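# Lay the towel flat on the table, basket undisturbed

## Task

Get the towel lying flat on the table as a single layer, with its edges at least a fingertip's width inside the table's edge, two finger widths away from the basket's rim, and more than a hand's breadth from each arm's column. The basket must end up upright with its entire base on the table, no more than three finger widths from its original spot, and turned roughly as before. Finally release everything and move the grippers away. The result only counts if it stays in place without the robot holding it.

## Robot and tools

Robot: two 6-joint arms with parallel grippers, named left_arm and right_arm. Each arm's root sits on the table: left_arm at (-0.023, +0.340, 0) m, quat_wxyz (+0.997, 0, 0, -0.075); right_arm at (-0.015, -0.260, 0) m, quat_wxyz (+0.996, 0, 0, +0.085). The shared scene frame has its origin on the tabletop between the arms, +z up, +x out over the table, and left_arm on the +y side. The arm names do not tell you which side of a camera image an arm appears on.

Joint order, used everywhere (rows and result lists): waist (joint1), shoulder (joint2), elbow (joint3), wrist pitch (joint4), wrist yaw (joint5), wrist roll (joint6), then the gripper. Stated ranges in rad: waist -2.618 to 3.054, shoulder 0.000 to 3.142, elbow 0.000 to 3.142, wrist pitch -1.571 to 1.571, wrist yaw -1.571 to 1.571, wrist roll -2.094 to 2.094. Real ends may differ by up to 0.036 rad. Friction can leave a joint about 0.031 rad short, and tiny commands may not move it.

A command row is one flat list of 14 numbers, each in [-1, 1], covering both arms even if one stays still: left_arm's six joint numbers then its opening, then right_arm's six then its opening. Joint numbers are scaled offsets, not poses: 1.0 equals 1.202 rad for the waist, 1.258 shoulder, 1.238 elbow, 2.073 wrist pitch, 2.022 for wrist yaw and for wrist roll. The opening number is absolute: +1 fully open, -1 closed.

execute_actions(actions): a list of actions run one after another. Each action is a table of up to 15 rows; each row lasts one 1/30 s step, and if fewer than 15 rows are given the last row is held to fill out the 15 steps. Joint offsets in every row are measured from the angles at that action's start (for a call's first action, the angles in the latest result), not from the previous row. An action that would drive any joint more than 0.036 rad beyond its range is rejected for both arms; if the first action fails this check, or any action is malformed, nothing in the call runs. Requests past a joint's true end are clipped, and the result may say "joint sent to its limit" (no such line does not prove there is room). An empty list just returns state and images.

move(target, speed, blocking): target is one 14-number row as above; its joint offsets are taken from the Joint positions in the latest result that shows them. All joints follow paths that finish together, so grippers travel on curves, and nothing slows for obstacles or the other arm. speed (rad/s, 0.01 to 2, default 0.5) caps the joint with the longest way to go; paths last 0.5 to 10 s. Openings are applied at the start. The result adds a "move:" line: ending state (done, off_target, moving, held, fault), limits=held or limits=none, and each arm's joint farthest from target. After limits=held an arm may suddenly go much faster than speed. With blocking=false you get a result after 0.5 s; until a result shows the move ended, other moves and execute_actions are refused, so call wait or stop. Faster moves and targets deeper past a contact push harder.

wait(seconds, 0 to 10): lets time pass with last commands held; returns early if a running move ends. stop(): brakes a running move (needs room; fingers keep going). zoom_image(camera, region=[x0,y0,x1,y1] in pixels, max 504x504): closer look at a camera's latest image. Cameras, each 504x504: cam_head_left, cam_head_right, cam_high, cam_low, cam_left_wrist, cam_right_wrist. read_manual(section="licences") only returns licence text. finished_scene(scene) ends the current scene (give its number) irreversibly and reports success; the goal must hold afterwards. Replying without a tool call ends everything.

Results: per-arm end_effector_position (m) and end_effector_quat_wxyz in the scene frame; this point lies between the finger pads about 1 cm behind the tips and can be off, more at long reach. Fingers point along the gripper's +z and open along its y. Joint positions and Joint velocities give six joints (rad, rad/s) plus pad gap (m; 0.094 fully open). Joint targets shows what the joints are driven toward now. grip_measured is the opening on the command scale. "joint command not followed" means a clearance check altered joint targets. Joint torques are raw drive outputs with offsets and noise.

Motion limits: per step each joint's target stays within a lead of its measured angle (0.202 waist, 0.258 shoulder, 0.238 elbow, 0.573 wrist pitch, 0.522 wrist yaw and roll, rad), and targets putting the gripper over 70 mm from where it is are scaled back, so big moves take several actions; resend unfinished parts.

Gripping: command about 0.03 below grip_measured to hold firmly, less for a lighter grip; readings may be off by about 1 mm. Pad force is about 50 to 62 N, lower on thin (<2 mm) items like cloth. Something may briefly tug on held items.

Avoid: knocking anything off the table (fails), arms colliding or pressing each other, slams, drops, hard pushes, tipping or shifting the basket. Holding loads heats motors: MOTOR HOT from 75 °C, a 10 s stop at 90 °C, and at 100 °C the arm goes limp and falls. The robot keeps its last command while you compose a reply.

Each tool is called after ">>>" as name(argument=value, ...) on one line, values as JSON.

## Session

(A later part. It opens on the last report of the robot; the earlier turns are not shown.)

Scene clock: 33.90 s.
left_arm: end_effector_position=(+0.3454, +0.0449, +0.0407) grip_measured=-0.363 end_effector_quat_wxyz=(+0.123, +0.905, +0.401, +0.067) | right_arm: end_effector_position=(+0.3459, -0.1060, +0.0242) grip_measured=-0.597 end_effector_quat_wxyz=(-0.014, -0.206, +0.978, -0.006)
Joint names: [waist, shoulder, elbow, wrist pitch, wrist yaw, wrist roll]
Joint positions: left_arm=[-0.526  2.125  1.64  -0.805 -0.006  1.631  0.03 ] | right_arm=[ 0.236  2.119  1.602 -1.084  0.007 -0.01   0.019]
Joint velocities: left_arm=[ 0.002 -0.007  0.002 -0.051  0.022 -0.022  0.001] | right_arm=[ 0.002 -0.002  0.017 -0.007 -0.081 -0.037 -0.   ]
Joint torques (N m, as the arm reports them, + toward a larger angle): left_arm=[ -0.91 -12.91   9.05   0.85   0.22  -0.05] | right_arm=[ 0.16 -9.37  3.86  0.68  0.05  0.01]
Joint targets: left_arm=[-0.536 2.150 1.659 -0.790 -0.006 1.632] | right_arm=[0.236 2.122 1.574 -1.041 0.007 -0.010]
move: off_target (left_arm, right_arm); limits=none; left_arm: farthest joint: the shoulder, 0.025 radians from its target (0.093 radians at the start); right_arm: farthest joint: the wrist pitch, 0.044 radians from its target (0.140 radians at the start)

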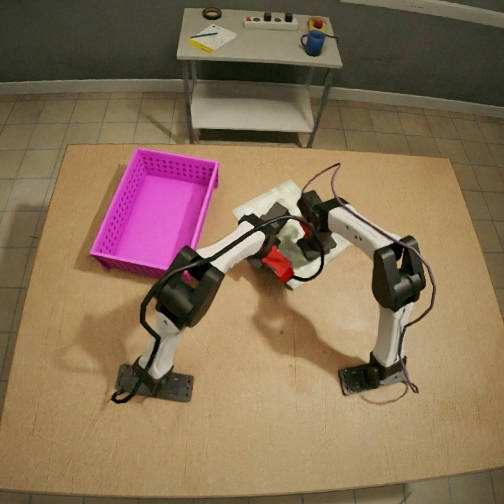

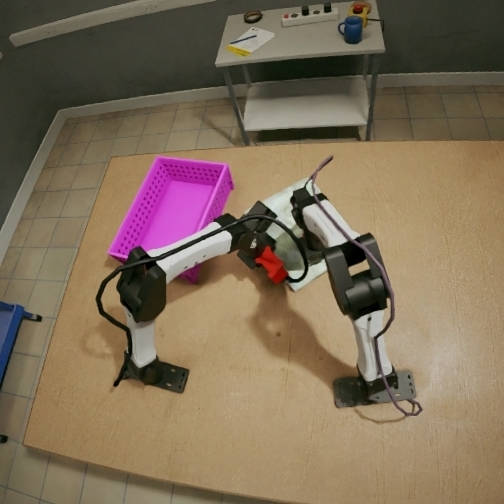

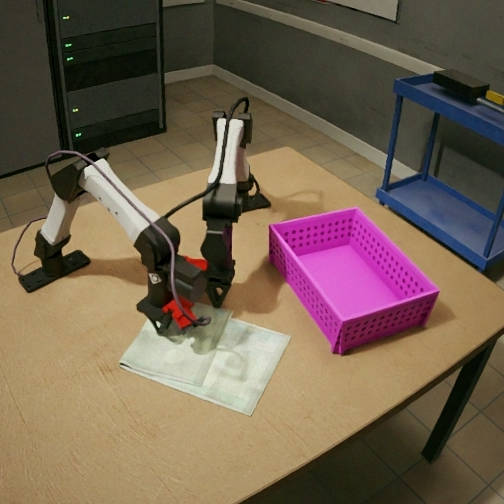

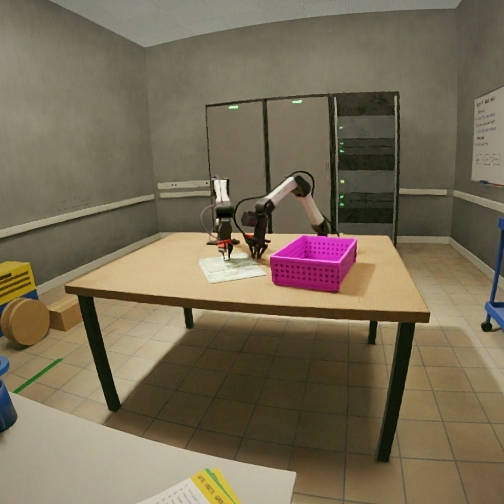

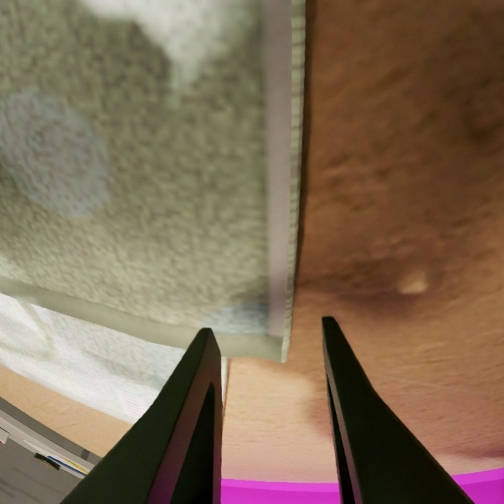

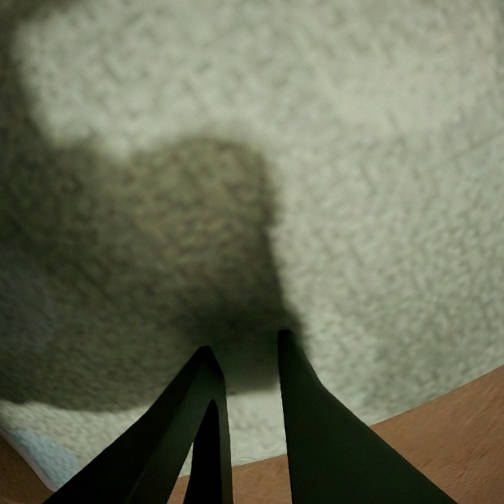

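>>> move(target=[-0.008,0.052,0.015,0.007,0,0,-0.36, 0,0.002,-0.025,0.01,0,0,-0.6], speed=0.1)

Scene clock: 35.60 s.
left_arm: end_effector_position=(+0.3452, +0.0451, +0.0276) grip_measured=-0.363 end_effector_quat_wxyz=(+0.113, +0.907, +0.402, +0.062) | right_arm: end_effector_position=(+0.3457, -0.1061, +0.0242) grip_measured=-0.597 end_effector_quat_wxyz=(-0.014, -0.206, +0.978, -0.006)
Joint names: [waist, shoulder, elbow, wrist pitch, wrist yaw, wrist roll]
Joint positions: left_arm=[-0.526  2.157  1.644 -0.8   -0.006  1.631  0.03 ] | right_arm=[ 0.236  2.119  1.602 -1.085  0.007 -0.01   0.019]
Joint velocities: left_arm=[-0.007  0.002  0.017 -0.007  0.022 -0.037  0.001] | right_arm=[-0.012  0.017 -0.002  0.007  0.007  0.022  0.   ]
Joint torques (N m, as the arm reports them, + toward a larger angle): left_arm=[ -0.95 -12.53   8.47   0.82   0.19  -0.03] | right_arm=[ 0.16 -9.42  3.64  0.5   0.05  0.  ]
Joint targets: left_arm=[-0.536 2.190 1.659 -0.790 -0.006 1.631] | right_arm=[0.236 2.121 1.571 -1.063 0.007 -0.010]
move: off_target (left_arm, right_arm); limits=none; left_arm: farthest joint: the shoulder, 0.033 radians from its target (0.066 radians at the start); right_arm: farthest joint: the elbow, 0.031 radians from its target (0.031 radians at the start)

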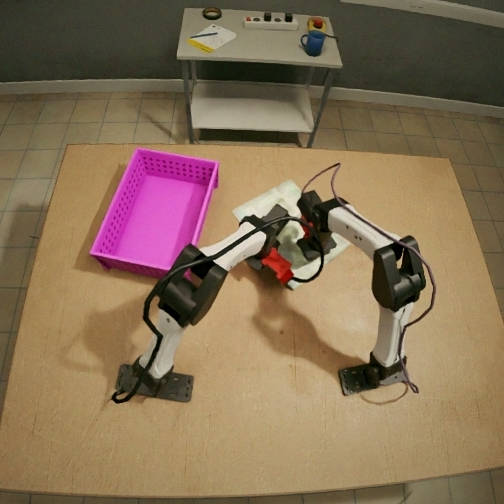

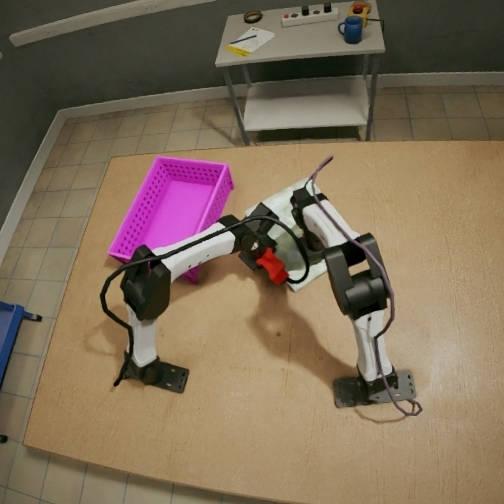

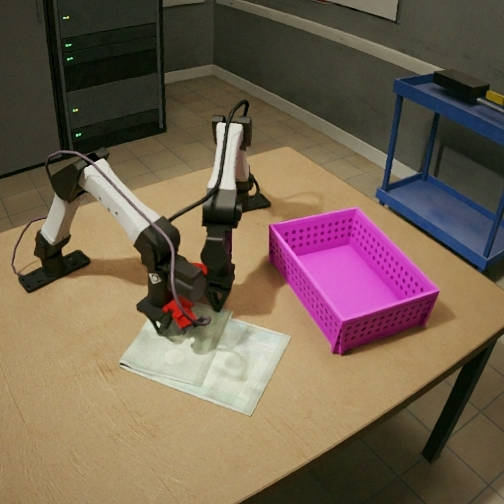

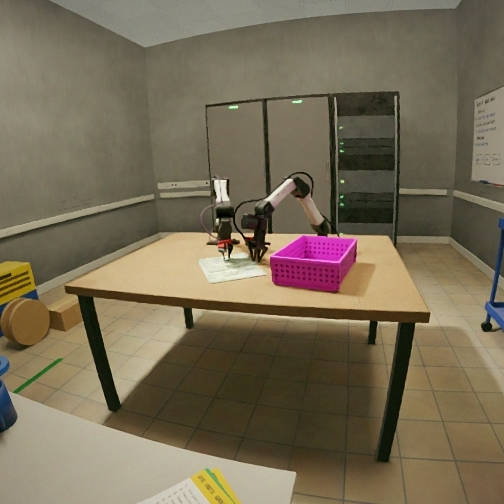

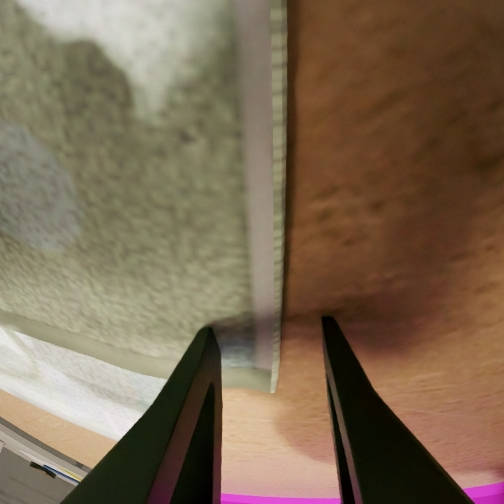

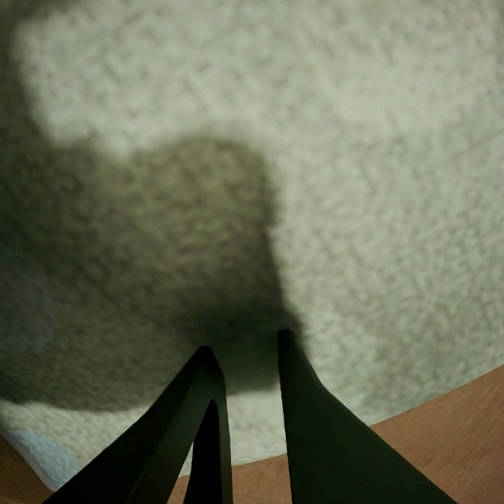

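>>> execute_actions(actions=[[[-0.008,0.04,0.012,0.005,0,0,-0.40, 0,0.002,-0.025,0.01,0,0,-0.6],[-0.008,0.04,0.012,0.005,0,0,-0.43, 0,0.002,-0.025,0.01,0,0,-0.6],[-0.008,0.042,0.012,0.006,0,0,-0.46, 0,0.002,-0.025,0.01,0,0,-0.6],[-0.008,0.042,0.012,0.007,0,0,-0.49, 0,0.002,-0.025,0.01,0,0,-0.6],[-0.008,0.044,0.012,0.008,0,0,-0.52, 0,0.002,-0.025,0.01,0,0,-0.6],[-0.008,0.044,0.012,0.009,0,0,-0.55, 0,0.002,-0.025,0.01,0,0,-0.6],[-0.008,0.046,0.012,0.010,0,0,-0.58, 0,0.002,-0.025,0.01,0,0,-0.6],[-0.008,0.046,0.012,0.011,0,0,-0.61, 0,0.002,-0.025,0.01,0,0,-0.6],[-0.008,0.048,0.012,0.012,0,0,-0.64, 0,0.002,-0.025,0.01,0,0,-0.6],[-0.008,0.048,0.012,0.013,0,0,-0.67, 0,0.002,-0.025,0.01,0,0,-0.6],[-0.008,0.05,0.012,0.014,0,0,-0.70, 0,0.002,-0.025,0.01,0,0,-0.6],[-0.008,0.05,0.012,0.015,0,0,-0.73, 0,0.002,-0.025,0.01,0,0,-0.6],[-0.008,0.05,0.012,0.016,0,0,-0.76, 0,0.002,-0.025,0.01,0,0,-0.6],[-0.008,0.05,0.012,0.017,0,0,-0.79, 0,0.002,-0.025,0.01,0,0,-0.6],[-0.008,0.05,0.012,0.018,0,0,-0.82, 0,0.002,-0.025,0.01,0,0,-0.6]]])

Scene clock: 36.97 s.
left_arm: end_effector_position=(+0.3506, +0.0408, +0.0255) grip_measured=-0.804 end_effector_quat_wxyz=(+0.122, +0.905, +0.401, +0.066) | right_arm: end_effector_position=(+0.3457, -0.1061, +0.0242) grip_measured=-0.597 end_effector_quat_wxyz=(-0.014, -0.206, +0.978, -0.006)
Joint names: [waist, shoulder, elbow, wrist pitch, wrist yaw, wrist roll]
Joint positions: left_arm=[-0.526  2.169  1.649 -0.773 -0.006  1.631  0.009] | right_arm=[ 0.236  2.119  1.602 -1.085  0.007 -0.01   0.019]
Joint velocities: left_arm=[ 0.007  0.012  0.017  0.081 -0.037  0.022 -0.025] | right_arm=[ 0.002 -0.017  0.002  0.007  0.007 -0.022 -0.   ]
Joint torques (N m, as the arm reports them, + toward a larger angle): left_arm=[ -1.01 -11.26   8.44   0.69   0.22  -0.06] | right_arm=[ 0.16 -9.41  3.64  0.48  0.05  0.  ]
Joint targets: left_arm=[-0.536 2.220 1.659 -0.763 -0.006 1.631] | right_arm=[0.236 2.121 1.571 -1.064 0.007 -0.010]

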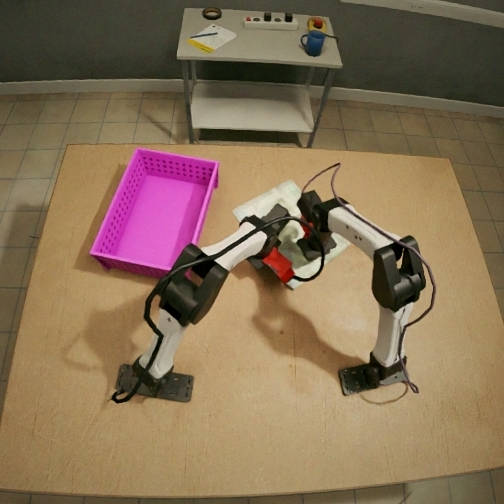

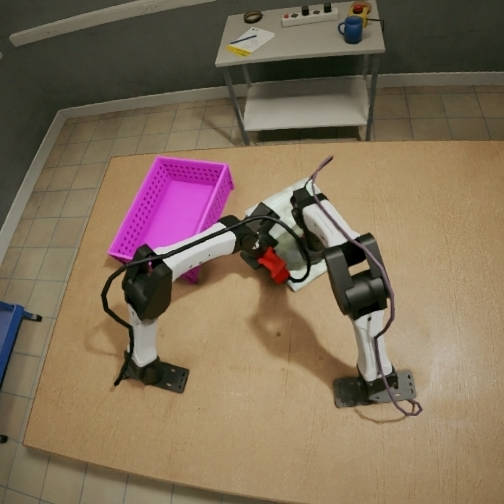

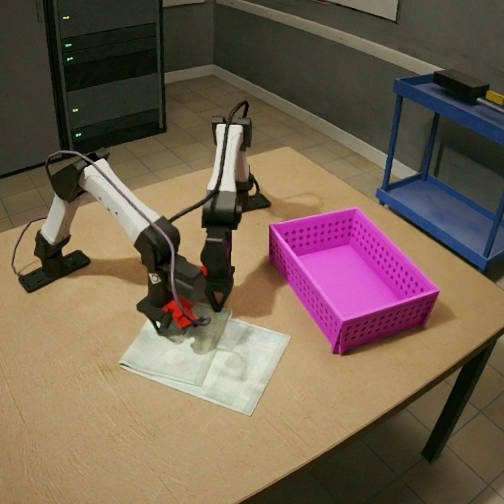

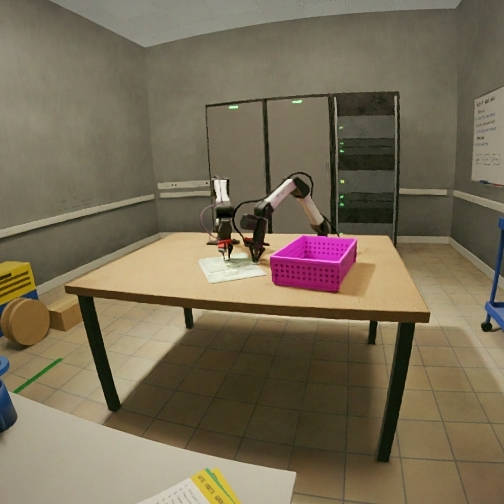

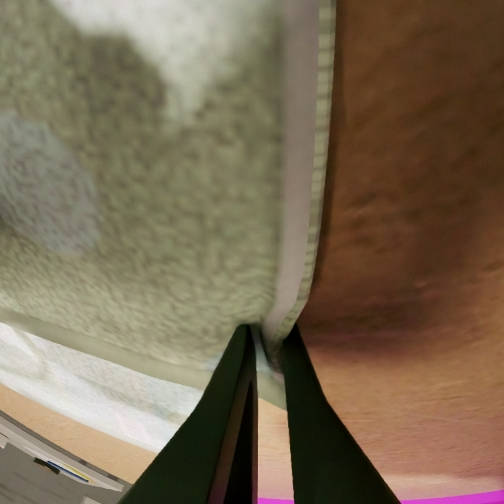

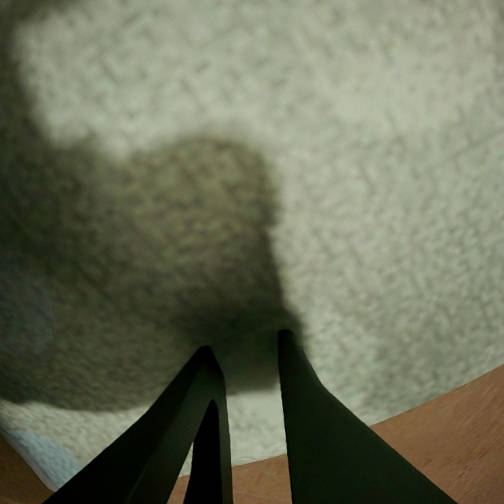

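The edge is riding up between the fingers. Closing fully.

>>> execute_actions(actions=[[[-0.008,0.035,0.008,0.005,0,0,-0.85, 0,0.002,-0.025,0.01,0,0,-0.6],[-0.008,0.035,0.008,0.006,0,0,-0.88, 0,0.002,-0.025,0.01,0,0,-0.6],[-0.008,0.035,0.008,0.007,0,0,-0.91, 0,0.002,-0.025,0.01,0,0,-0.6],[-0.008,0.035,0.008,0.008,0,0,-0.94, 0,0.002,-0.025,0.01,0,0,-0.6],[-0.008,0.035,0.008,0.008,0,0,-0.97, 0,0.002,-0.025,0.01,0,0,-0.6],[-0.008,0.035,0.008,0.008,0,0,-1, 0,0.002,-0.025,0.01,0,0,-0.6]]])

Scene clock: 37.93 s.
left_arm: end_effector_position=(+0.3525, +0.0392, +0.0262) grip_measured=-0.981 end_effector_quat_wxyz=(+0.126, +0.905, +0.401, +0.069) | right_arm: end_effector_position=(+0.3457, -0.1061, +0.0242) grip_measured=-0.597 end_effector_quat_wxyz=(-0.014, -0.206, +0.978, -0.006)
Joint names: [waist, shoulder, elbow, wrist pitch, wrist yaw, wrist roll]
Joint positions: left_arm=[-0.526  2.169  1.649 -0.762 -0.006  1.631  0.001] | right_arm=[ 0.236  2.119  1.602 -1.085  0.007 -0.01   0.019]
Joint velocities: left_arm=[-0.012  0.007 -0.017 -0.051  0.037  0.081  0.001] | right_arm=[-0.007 -0.007 -0.002 -0.095 -0.007  0.022  0.   ]
Joint torques (N m, as the arm reports them, + toward a larger angle): left_arm=[ -1.01 -11.72   8.16   0.81   0.19  -0.04] | right_arm=[ 0.18 -9.42  3.64  0.48  0.05  0.  ]
Joint targets: left_arm=[-0.536 2.213 1.658 -0.756 -0.006 1.631] | right_arm=[0.236 2.121 1.571 -1.064 0.007 -0.010]

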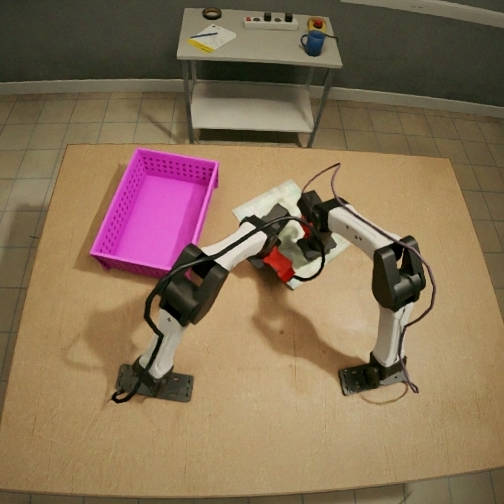

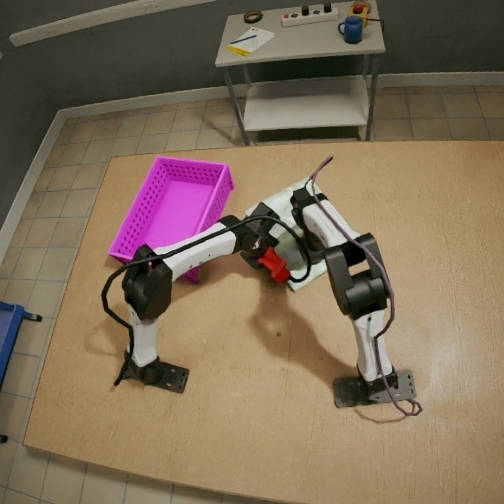

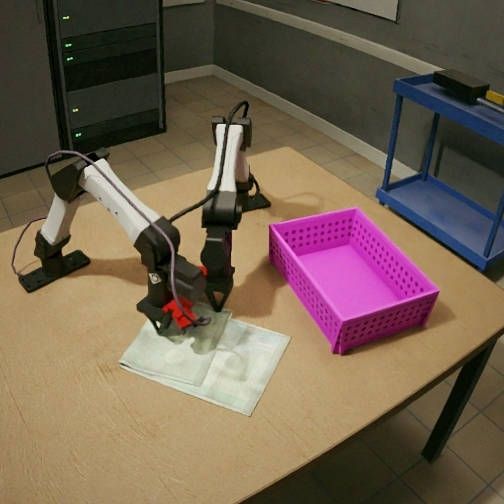

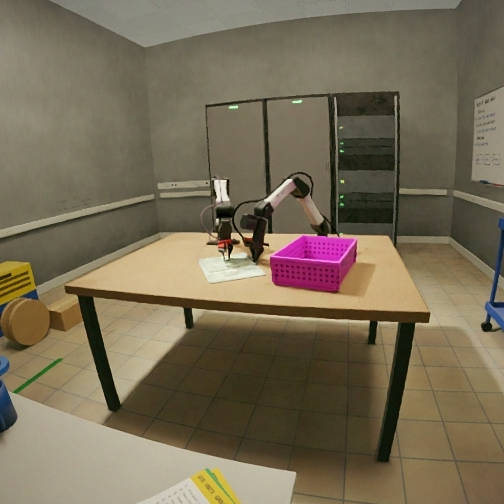

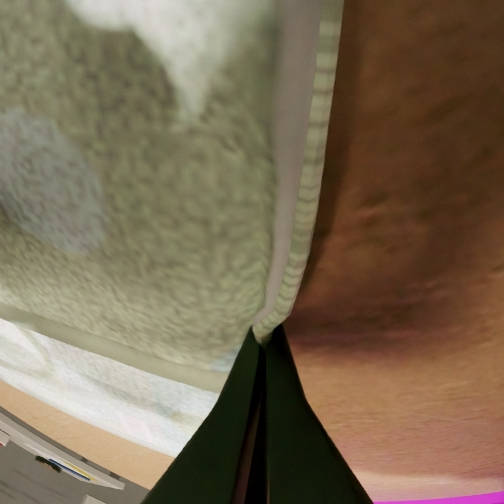

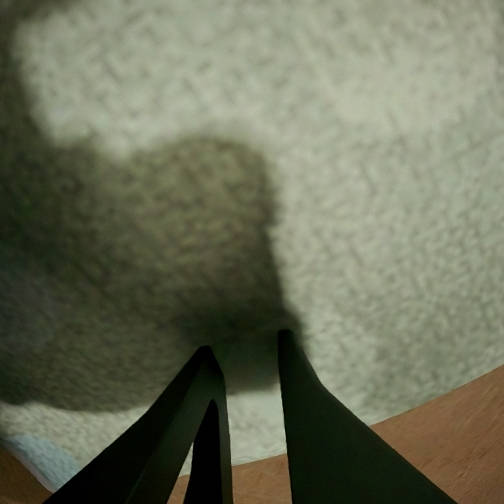

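>>> move(target=[-0.03,-0.10,0.008,0.003,0,0,-1, 0,0.002,-0.025,0.01,0,0,-0.6], speed=0.15)

Scene clock: 39.37 s.
left_arm: end_effector_position=(+0.3495, +0.0246, +0.0803) grip_measured=-0.981 end_effector_quat_wxyz=(+0.178, +0.901, +0.385, +0.092) | right_arm: end_effector_position=(+0.3457, -0.1061, +0.0242) grip_measured=-0.597 end_effector_quat_wxyz=(-0.014, -0.206, +0.978, -0.006)
Joint names: [waist, shoulder, elbow, wrist pitch, wrist yaw, wrist roll]
Joint positions: left_arm=[-0.554  2.052  1.649 -0.762 -0.006  1.631  0.001] | right_arm=[ 0.236  2.119  1.602 -1.085  0.007 -0.01   0.019]
Joint velocities: left_arm=[ 0.002  0.002 -0.002  0.022  0.037 -0.095 -0.002] | right_arm=[-0.007 -0.002 -0.007 -0.066  0.022 -0.022  0.   ]
Joint torques (N m, as the arm reports them, + toward a larger angle): left_arm=[ -0.89 -15.85   8.54   1.08   0.17  -0.04] | right_arm=[ 0.16 -9.43  3.64  0.49  0.05 -0.01]
Joint targets: left_arm=[-0.563 2.043 1.658 -0.756 -0.006 1.631] | right_arm=[0.236 2.121 1.571 -1.064 0.007 -0.010]
move: off_target (right_arm); limits=none; left_arm: farthest joint: the elbow, 0.010 radians from its target (0.010 radians at the start); right_arm: farthest joint: the elbow, 0.031 radians from its target (0.031 radians at the start)

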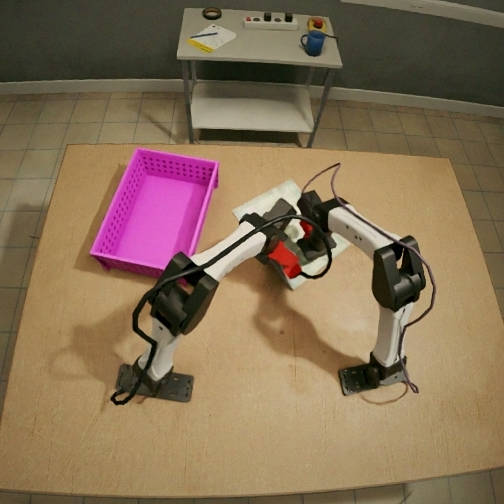

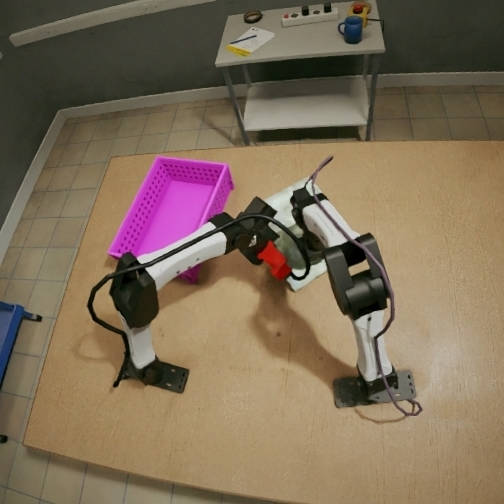

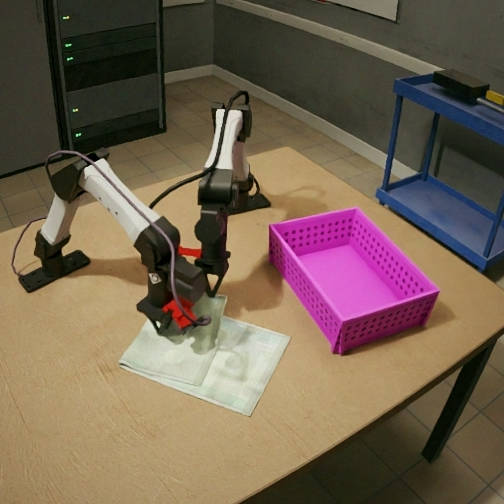

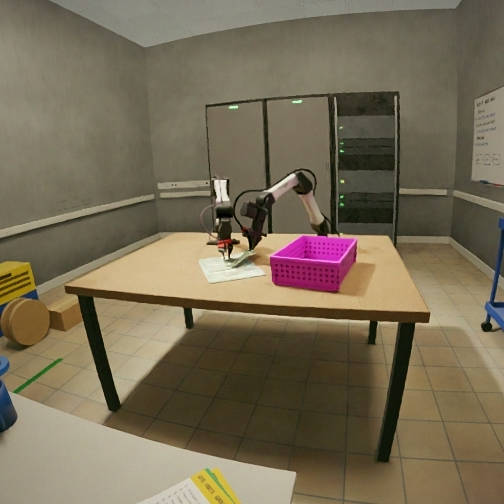

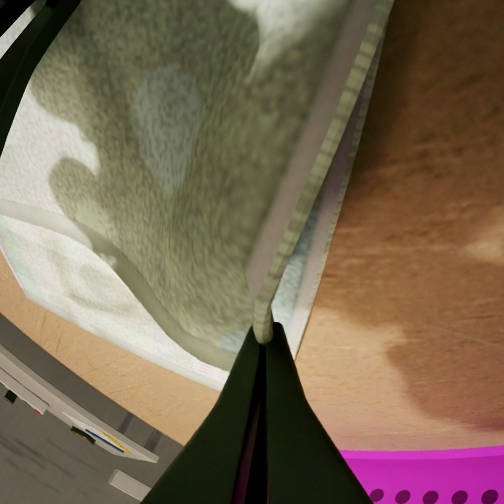

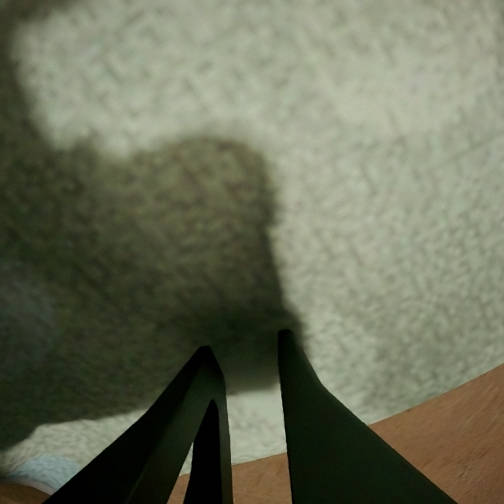

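>>> move(target=[-0.008,-0.007,0.008,0.003,0,0,-1, 0,0,0.13,-0.075,0,0,-0.6], speed=0.3)

Scene clock: 43.43 s.
left_arm: end_effector_position=(+0.3495, +0.0246, +0.0803) grip_measured=-0.981 end_effector_quat_wxyz=(+0.178, +0.901, +0.385, +0.092) | right_arm: end_effector_position=(+0.3527, -0.1031, +0.0596) grip_measured=-0.597 end_effector_quat_wxyz=(-0.014, -0.206, +0.978, -0.006)
Joint names: [waist, shoulder, elbow, wrist pitch, wrist yaw, wrist roll]
Joint positions: left_arm=[-0.554  2.052  1.649 -0.762 -0.006  1.631  0.001] | right_arm=[ 0.236  2.119  1.745 -1.228  0.007 -0.01   0.019]
Joint velocities: left_arm=[ 0.007  0.007 -0.007  0.007 -0.007 -0.037 -0.   ] | right_arm=[-0.007  0.007  0.002 -0.007  0.037 -0.007  0.   ]
Joint torques (N m, as the arm reports them, + toward a larger angle): left_arm=[ -1.04 -15.79   8.59   1.04   0.18  -0.05] | right_arm=[ 0.18 -9.77  7.39  0.22  0.04  0.  ]
Joint targets: left_arm=[-0.563 2.044 1.658 -0.756 -0.006 1.631] | right_arm=[0.236 2.119 1.763 -1.240 0.007 -0.010]
move: done; limits=none; left_arm: farthest joint: the waist, 0.010 radians from its target (0.010 radians at the start); right_arm: farthest joint: the elbow, 0.018 radians from its target (0.161 radians at the start)

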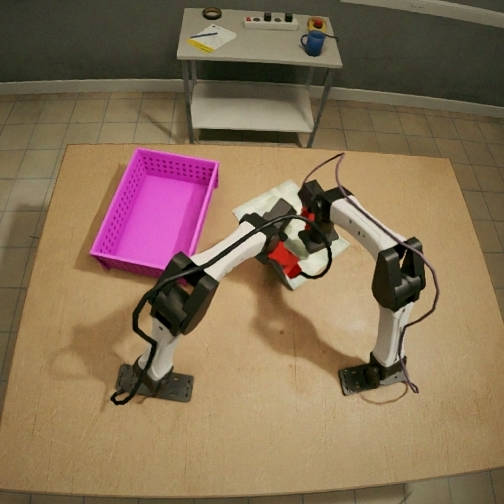

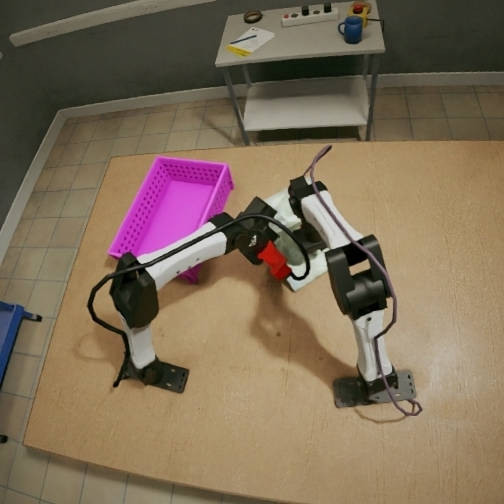

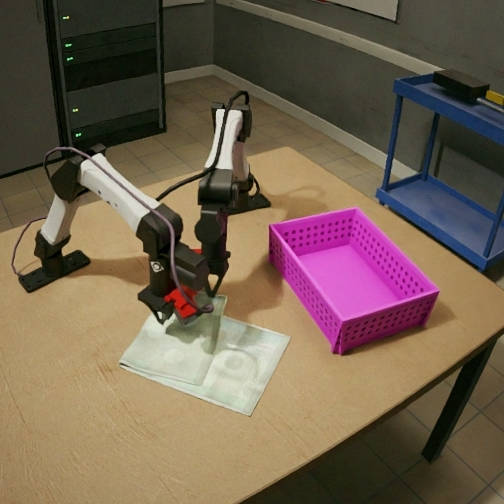

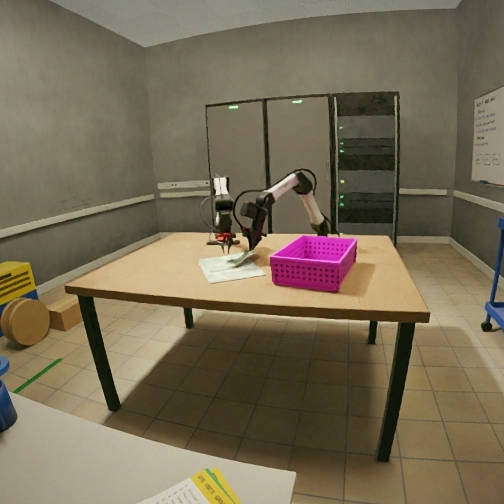

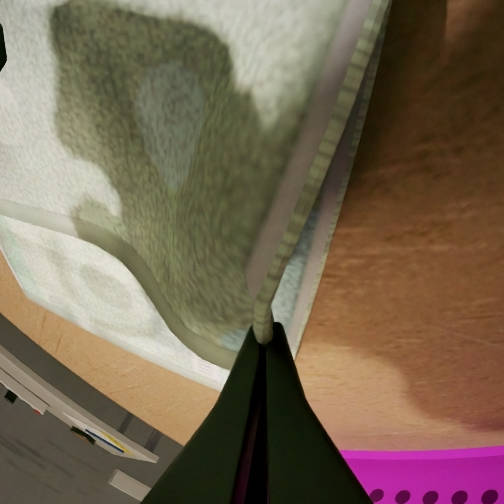

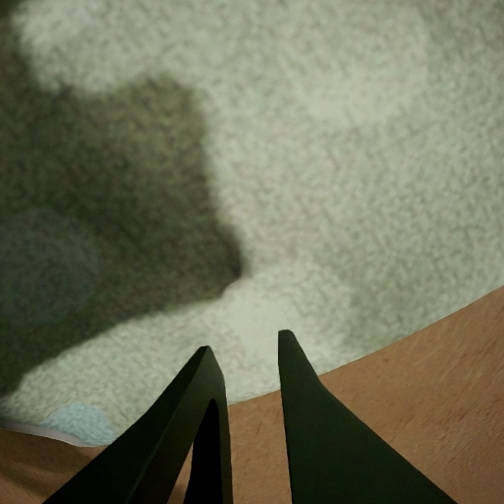

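>>> move(target=[-0.108,-0.03,0.18,-0.1305,0,0,-1, -0.404,-0.004,0.183,-0.038,0,0,-0.3], speed=0.4)

Scene clock: 45.67 s.
left_arm: end_effector_position=(+0.3037, -0.0136, +0.1405) grip_measured=-0.981 end_effector_quat_wxyz=(+0.177, +0.924, +0.329, +0.079) | right_arm: end_effector_position=(+0.4192, -0.2968, +0.1134) grip_measured=-0.303 end_effector_quat_wxyz=(+0.055, +0.036, +0.998, -0.006)
Joint names: [waist, shoulder, elbow, wrist pitch, wrist yaw, wrist roll]
Joint positions: left_arm=[-0.676  2.026  1.855 -1.01  -0.006  1.631  0.001] | right_arm=[-0.252  2.119  1.953 -1.294  0.006 -0.01   0.033]
Joint velocities: left_arm=[-0.002 -0.012 -0.002 -0.007 -0.022 -0.022  0.   ] | right_arm=[-0.007 -0.022 -0.007 -0.022 -0.022 -0.081 -0.   ]
Joint torques (N m, as the arm reports them, + toward a larger angle): left_arm=[ -0.68 -15.69   9.21   0.74   0.17  -0.04] | right_arm=[  0.29 -10.37   7.77   0.49   0.04  -0.01]
Joint targets: left_arm=[-0.683 2.015 1.872 -1.033 -0.006 1.631] | right_arm=[-0.250 2.113 1.972 -1.306 0.006 -0.010]
move: off_target (left_arm); limits=none; left_arm: farthest joint: the wrist pitch, 0.023 radians from its target (0.270 radians at the start); right_arm: farthest joint: the elbow, 0.018 radians from its target (0.226 radians at the start)

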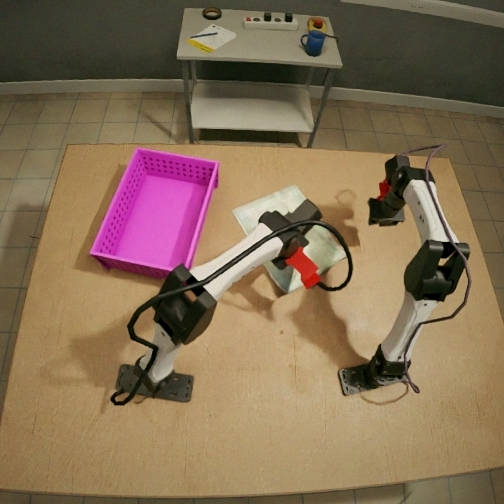

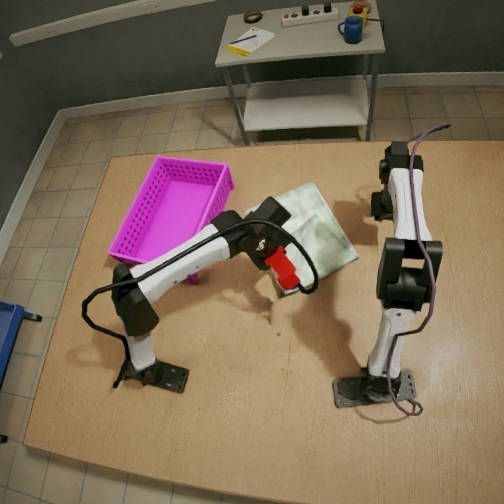

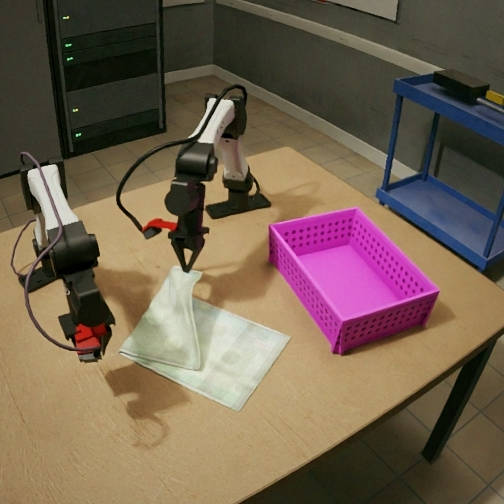

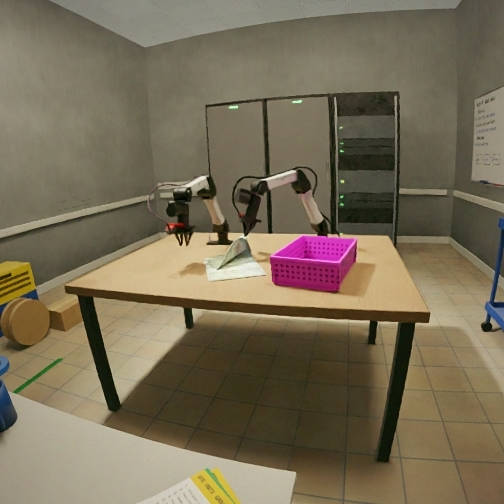

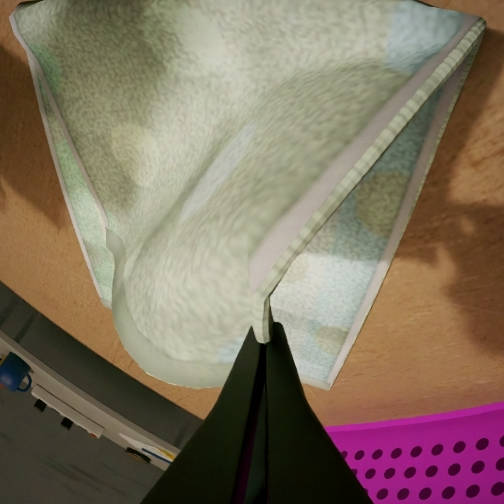

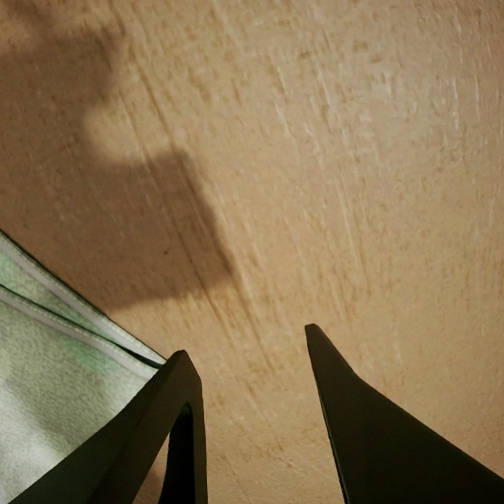

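>>> move(target=[-0.006,-0.009,0.014,-0.005,0,0,-1, 0.400,0.116,0.149,0.05,0,0.391,0.06], speed=0.6)

Scene clock: 49.83 s.
left_arm: end_effector_position=(+0.3036, -0.0134, +0.1404) grip_measured=-0.981 end_effector_quat_wxyz=(+0.177, +0.924, +0.329, +0.078) | right_arm: end_effector_position=(+0.4388, -0.0686, +0.1059) grip_measured=+0.057 end_effector_quat_wxyz=(+0.097, +0.183, +0.976, +0.061)
Joint names: [waist, shoulder, elbow, wrist pitch, wrist yaw, wrist roll]
Joint positions: left_arm=[-0.676  2.026  1.855 -1.011 -0.006  1.631  0.001] | right_arm=[ 0.231  2.252  2.118 -1.207  0.006  0.771  0.05 ]
Joint velocities: left_arm=[-0.002  0.002  0.007 -0.022  0.066 -0.007 -0.001] | right_arm=[-0.007  0.012  0.002 -0.007  0.051  0.007 -0.   ]
Joint torques (N m, as the arm reports them, + toward a larger angle): left_arm=[ -0.75 -15.8    9.29   0.86   0.2   -0.02] | right_arm=[ -0.01 -10.19   8.02   0.89   0.08   0.08]
Joint targets: left_arm=[-0.683 2.015 1.873 -1.021 -0.006 1.631] | right_arm=[0.229 2.265 2.138 -1.191 0.006 0.780]
move: done; limits=none; left_arm: farthest joint: the elbow, 0.017 radians from its target (0.017 radians at the start); right_arm: farthest joint: the elbow, 0.020 radians from its target (0.184 radians at the start)

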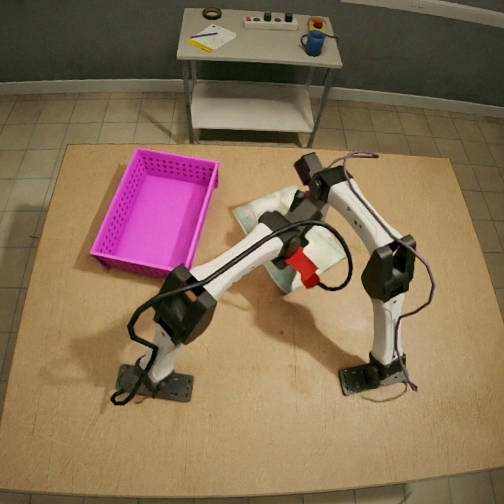

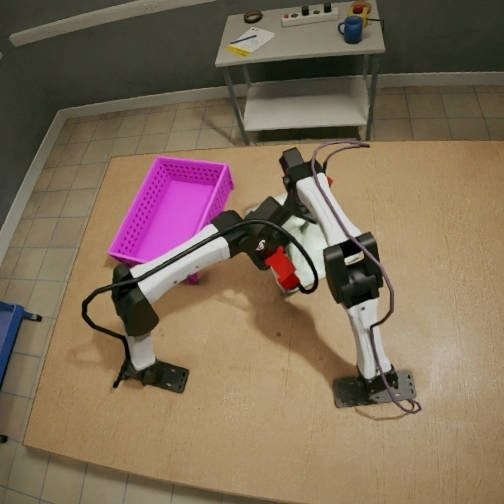

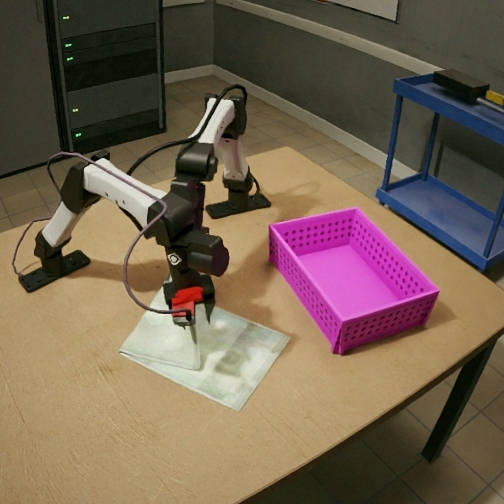

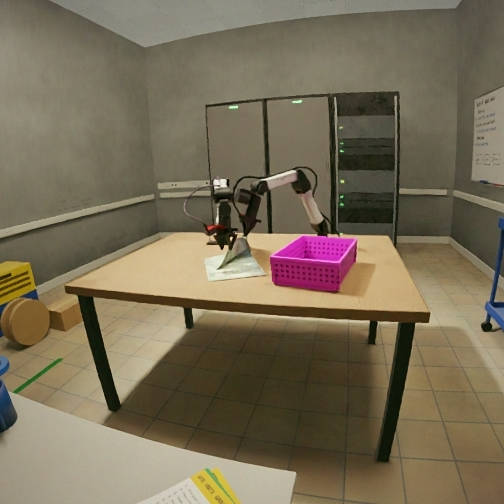

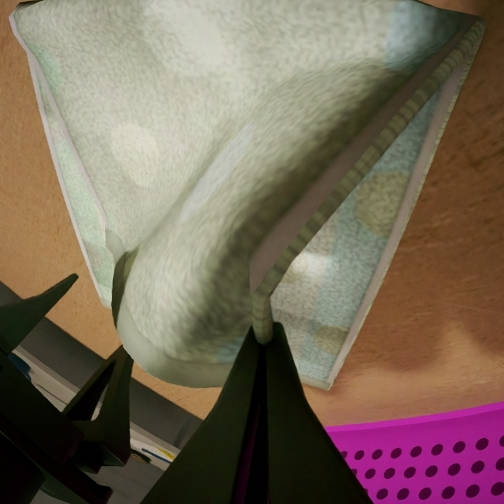

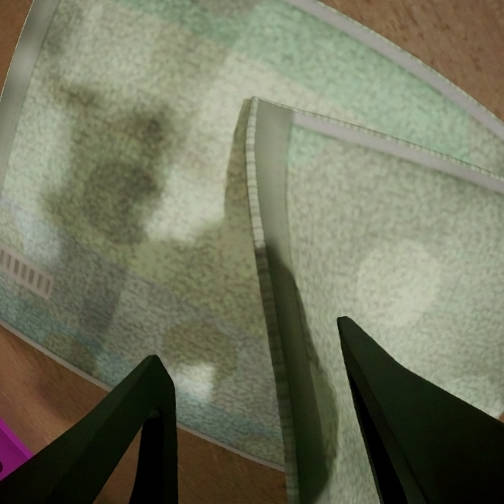

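>>> move(target=[-0.006,-0.009,0.014,-0.005,0,0,-1, -0.028,0.133,0.0315,0.0685,0,0,0.06], speed=0.25)

Scene clock: 53.53 s.
left_arm: end_effector_position=(+0.3036, -0.0134, +0.1404) grip_measured=-0.981 end_effector_quat_wxyz=(+0.177, +0.924, +0.329, +0.078) | right_arm: end_effector_position=(+0.4693, -0.0701, +0.0402) grip_measured=+0.057 end_effector_quat_wxyz=(+0.091, +0.196, +0.975, +0.055)
Joint names: [waist, shoulder, elbow, wrist pitch, wrist yaw, wrist roll]
Joint positions: left_arm=[-0.676  2.026  1.855 -1.011 -0.006  1.631  0.001] | right_arm=[ 0.205  2.411  2.134 -1.082  0.006  0.772  0.05 ]
Joint velocities: left_arm=[ 0.012 -0.007  0.017 -0.007 -0.022  0.066 -0.001] | right_arm=[ 0.002 -0.012  0.002  0.007 -0.037 -0.007 -0.001]
Joint torques (N m, as the arm reports them, + toward a larger angle): left_arm=[ -0.87 -15.79   9.27   0.85   0.22  -0.06] | right_arm=[ -0.5  -11.55   8.2    0.85   0.1   -0.02]
Joint targets: left_arm=[-0.683 2.015 1.873 -1.021 -0.006 1.631] | right_arm=[0.197 2.419 2.157 -1.065 0.006 0.771]
move: off_target (right_arm); limits=none; left_arm: farthest joint: the elbow, 0.017 radians from its target (0.017 radians at the start); right_arm: farthest joint: the elbow, 0.023 radians from its target (0.039 radians at the start)

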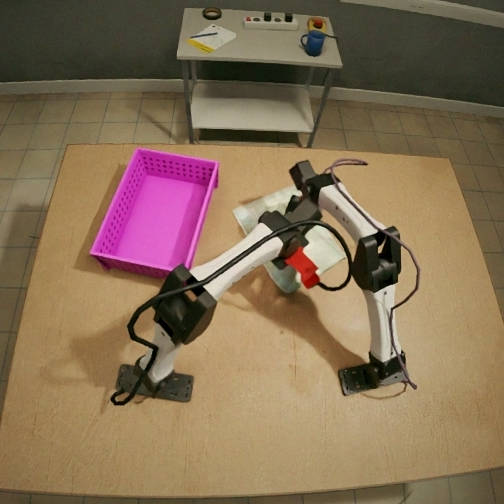

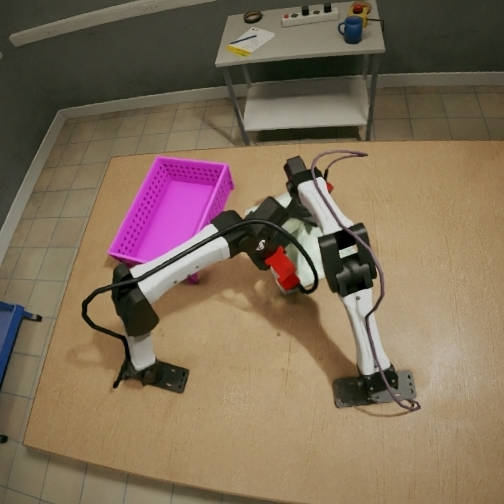

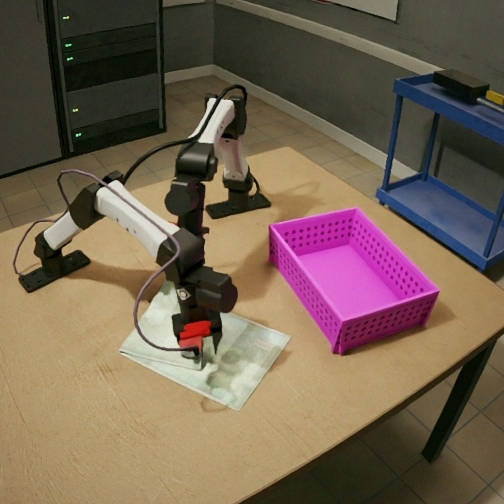

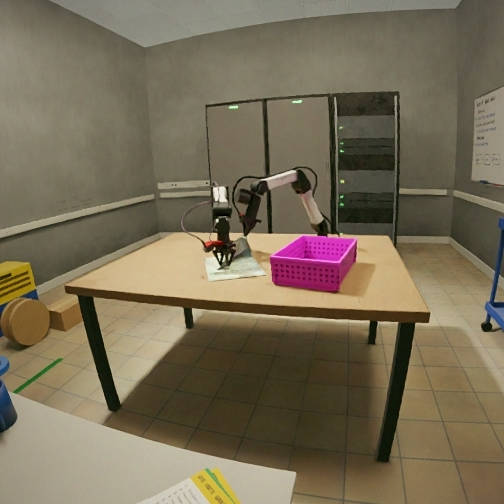

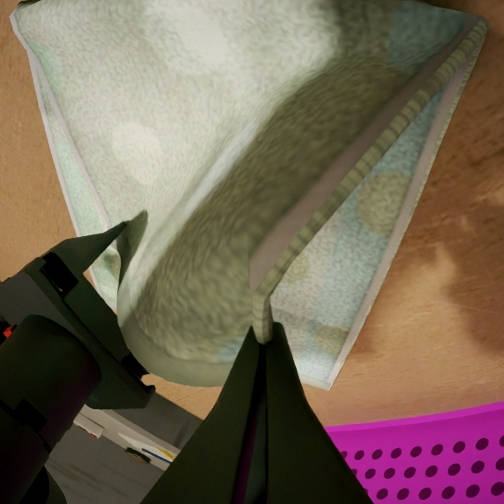

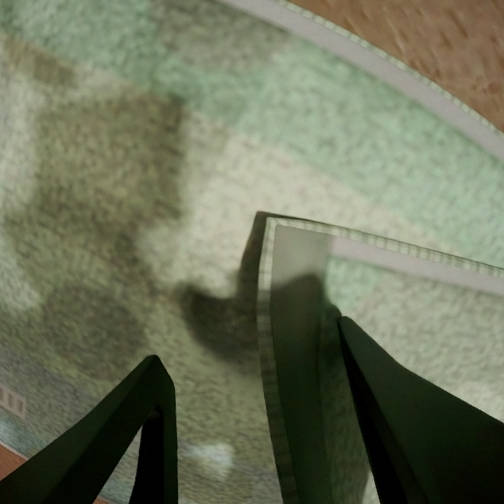

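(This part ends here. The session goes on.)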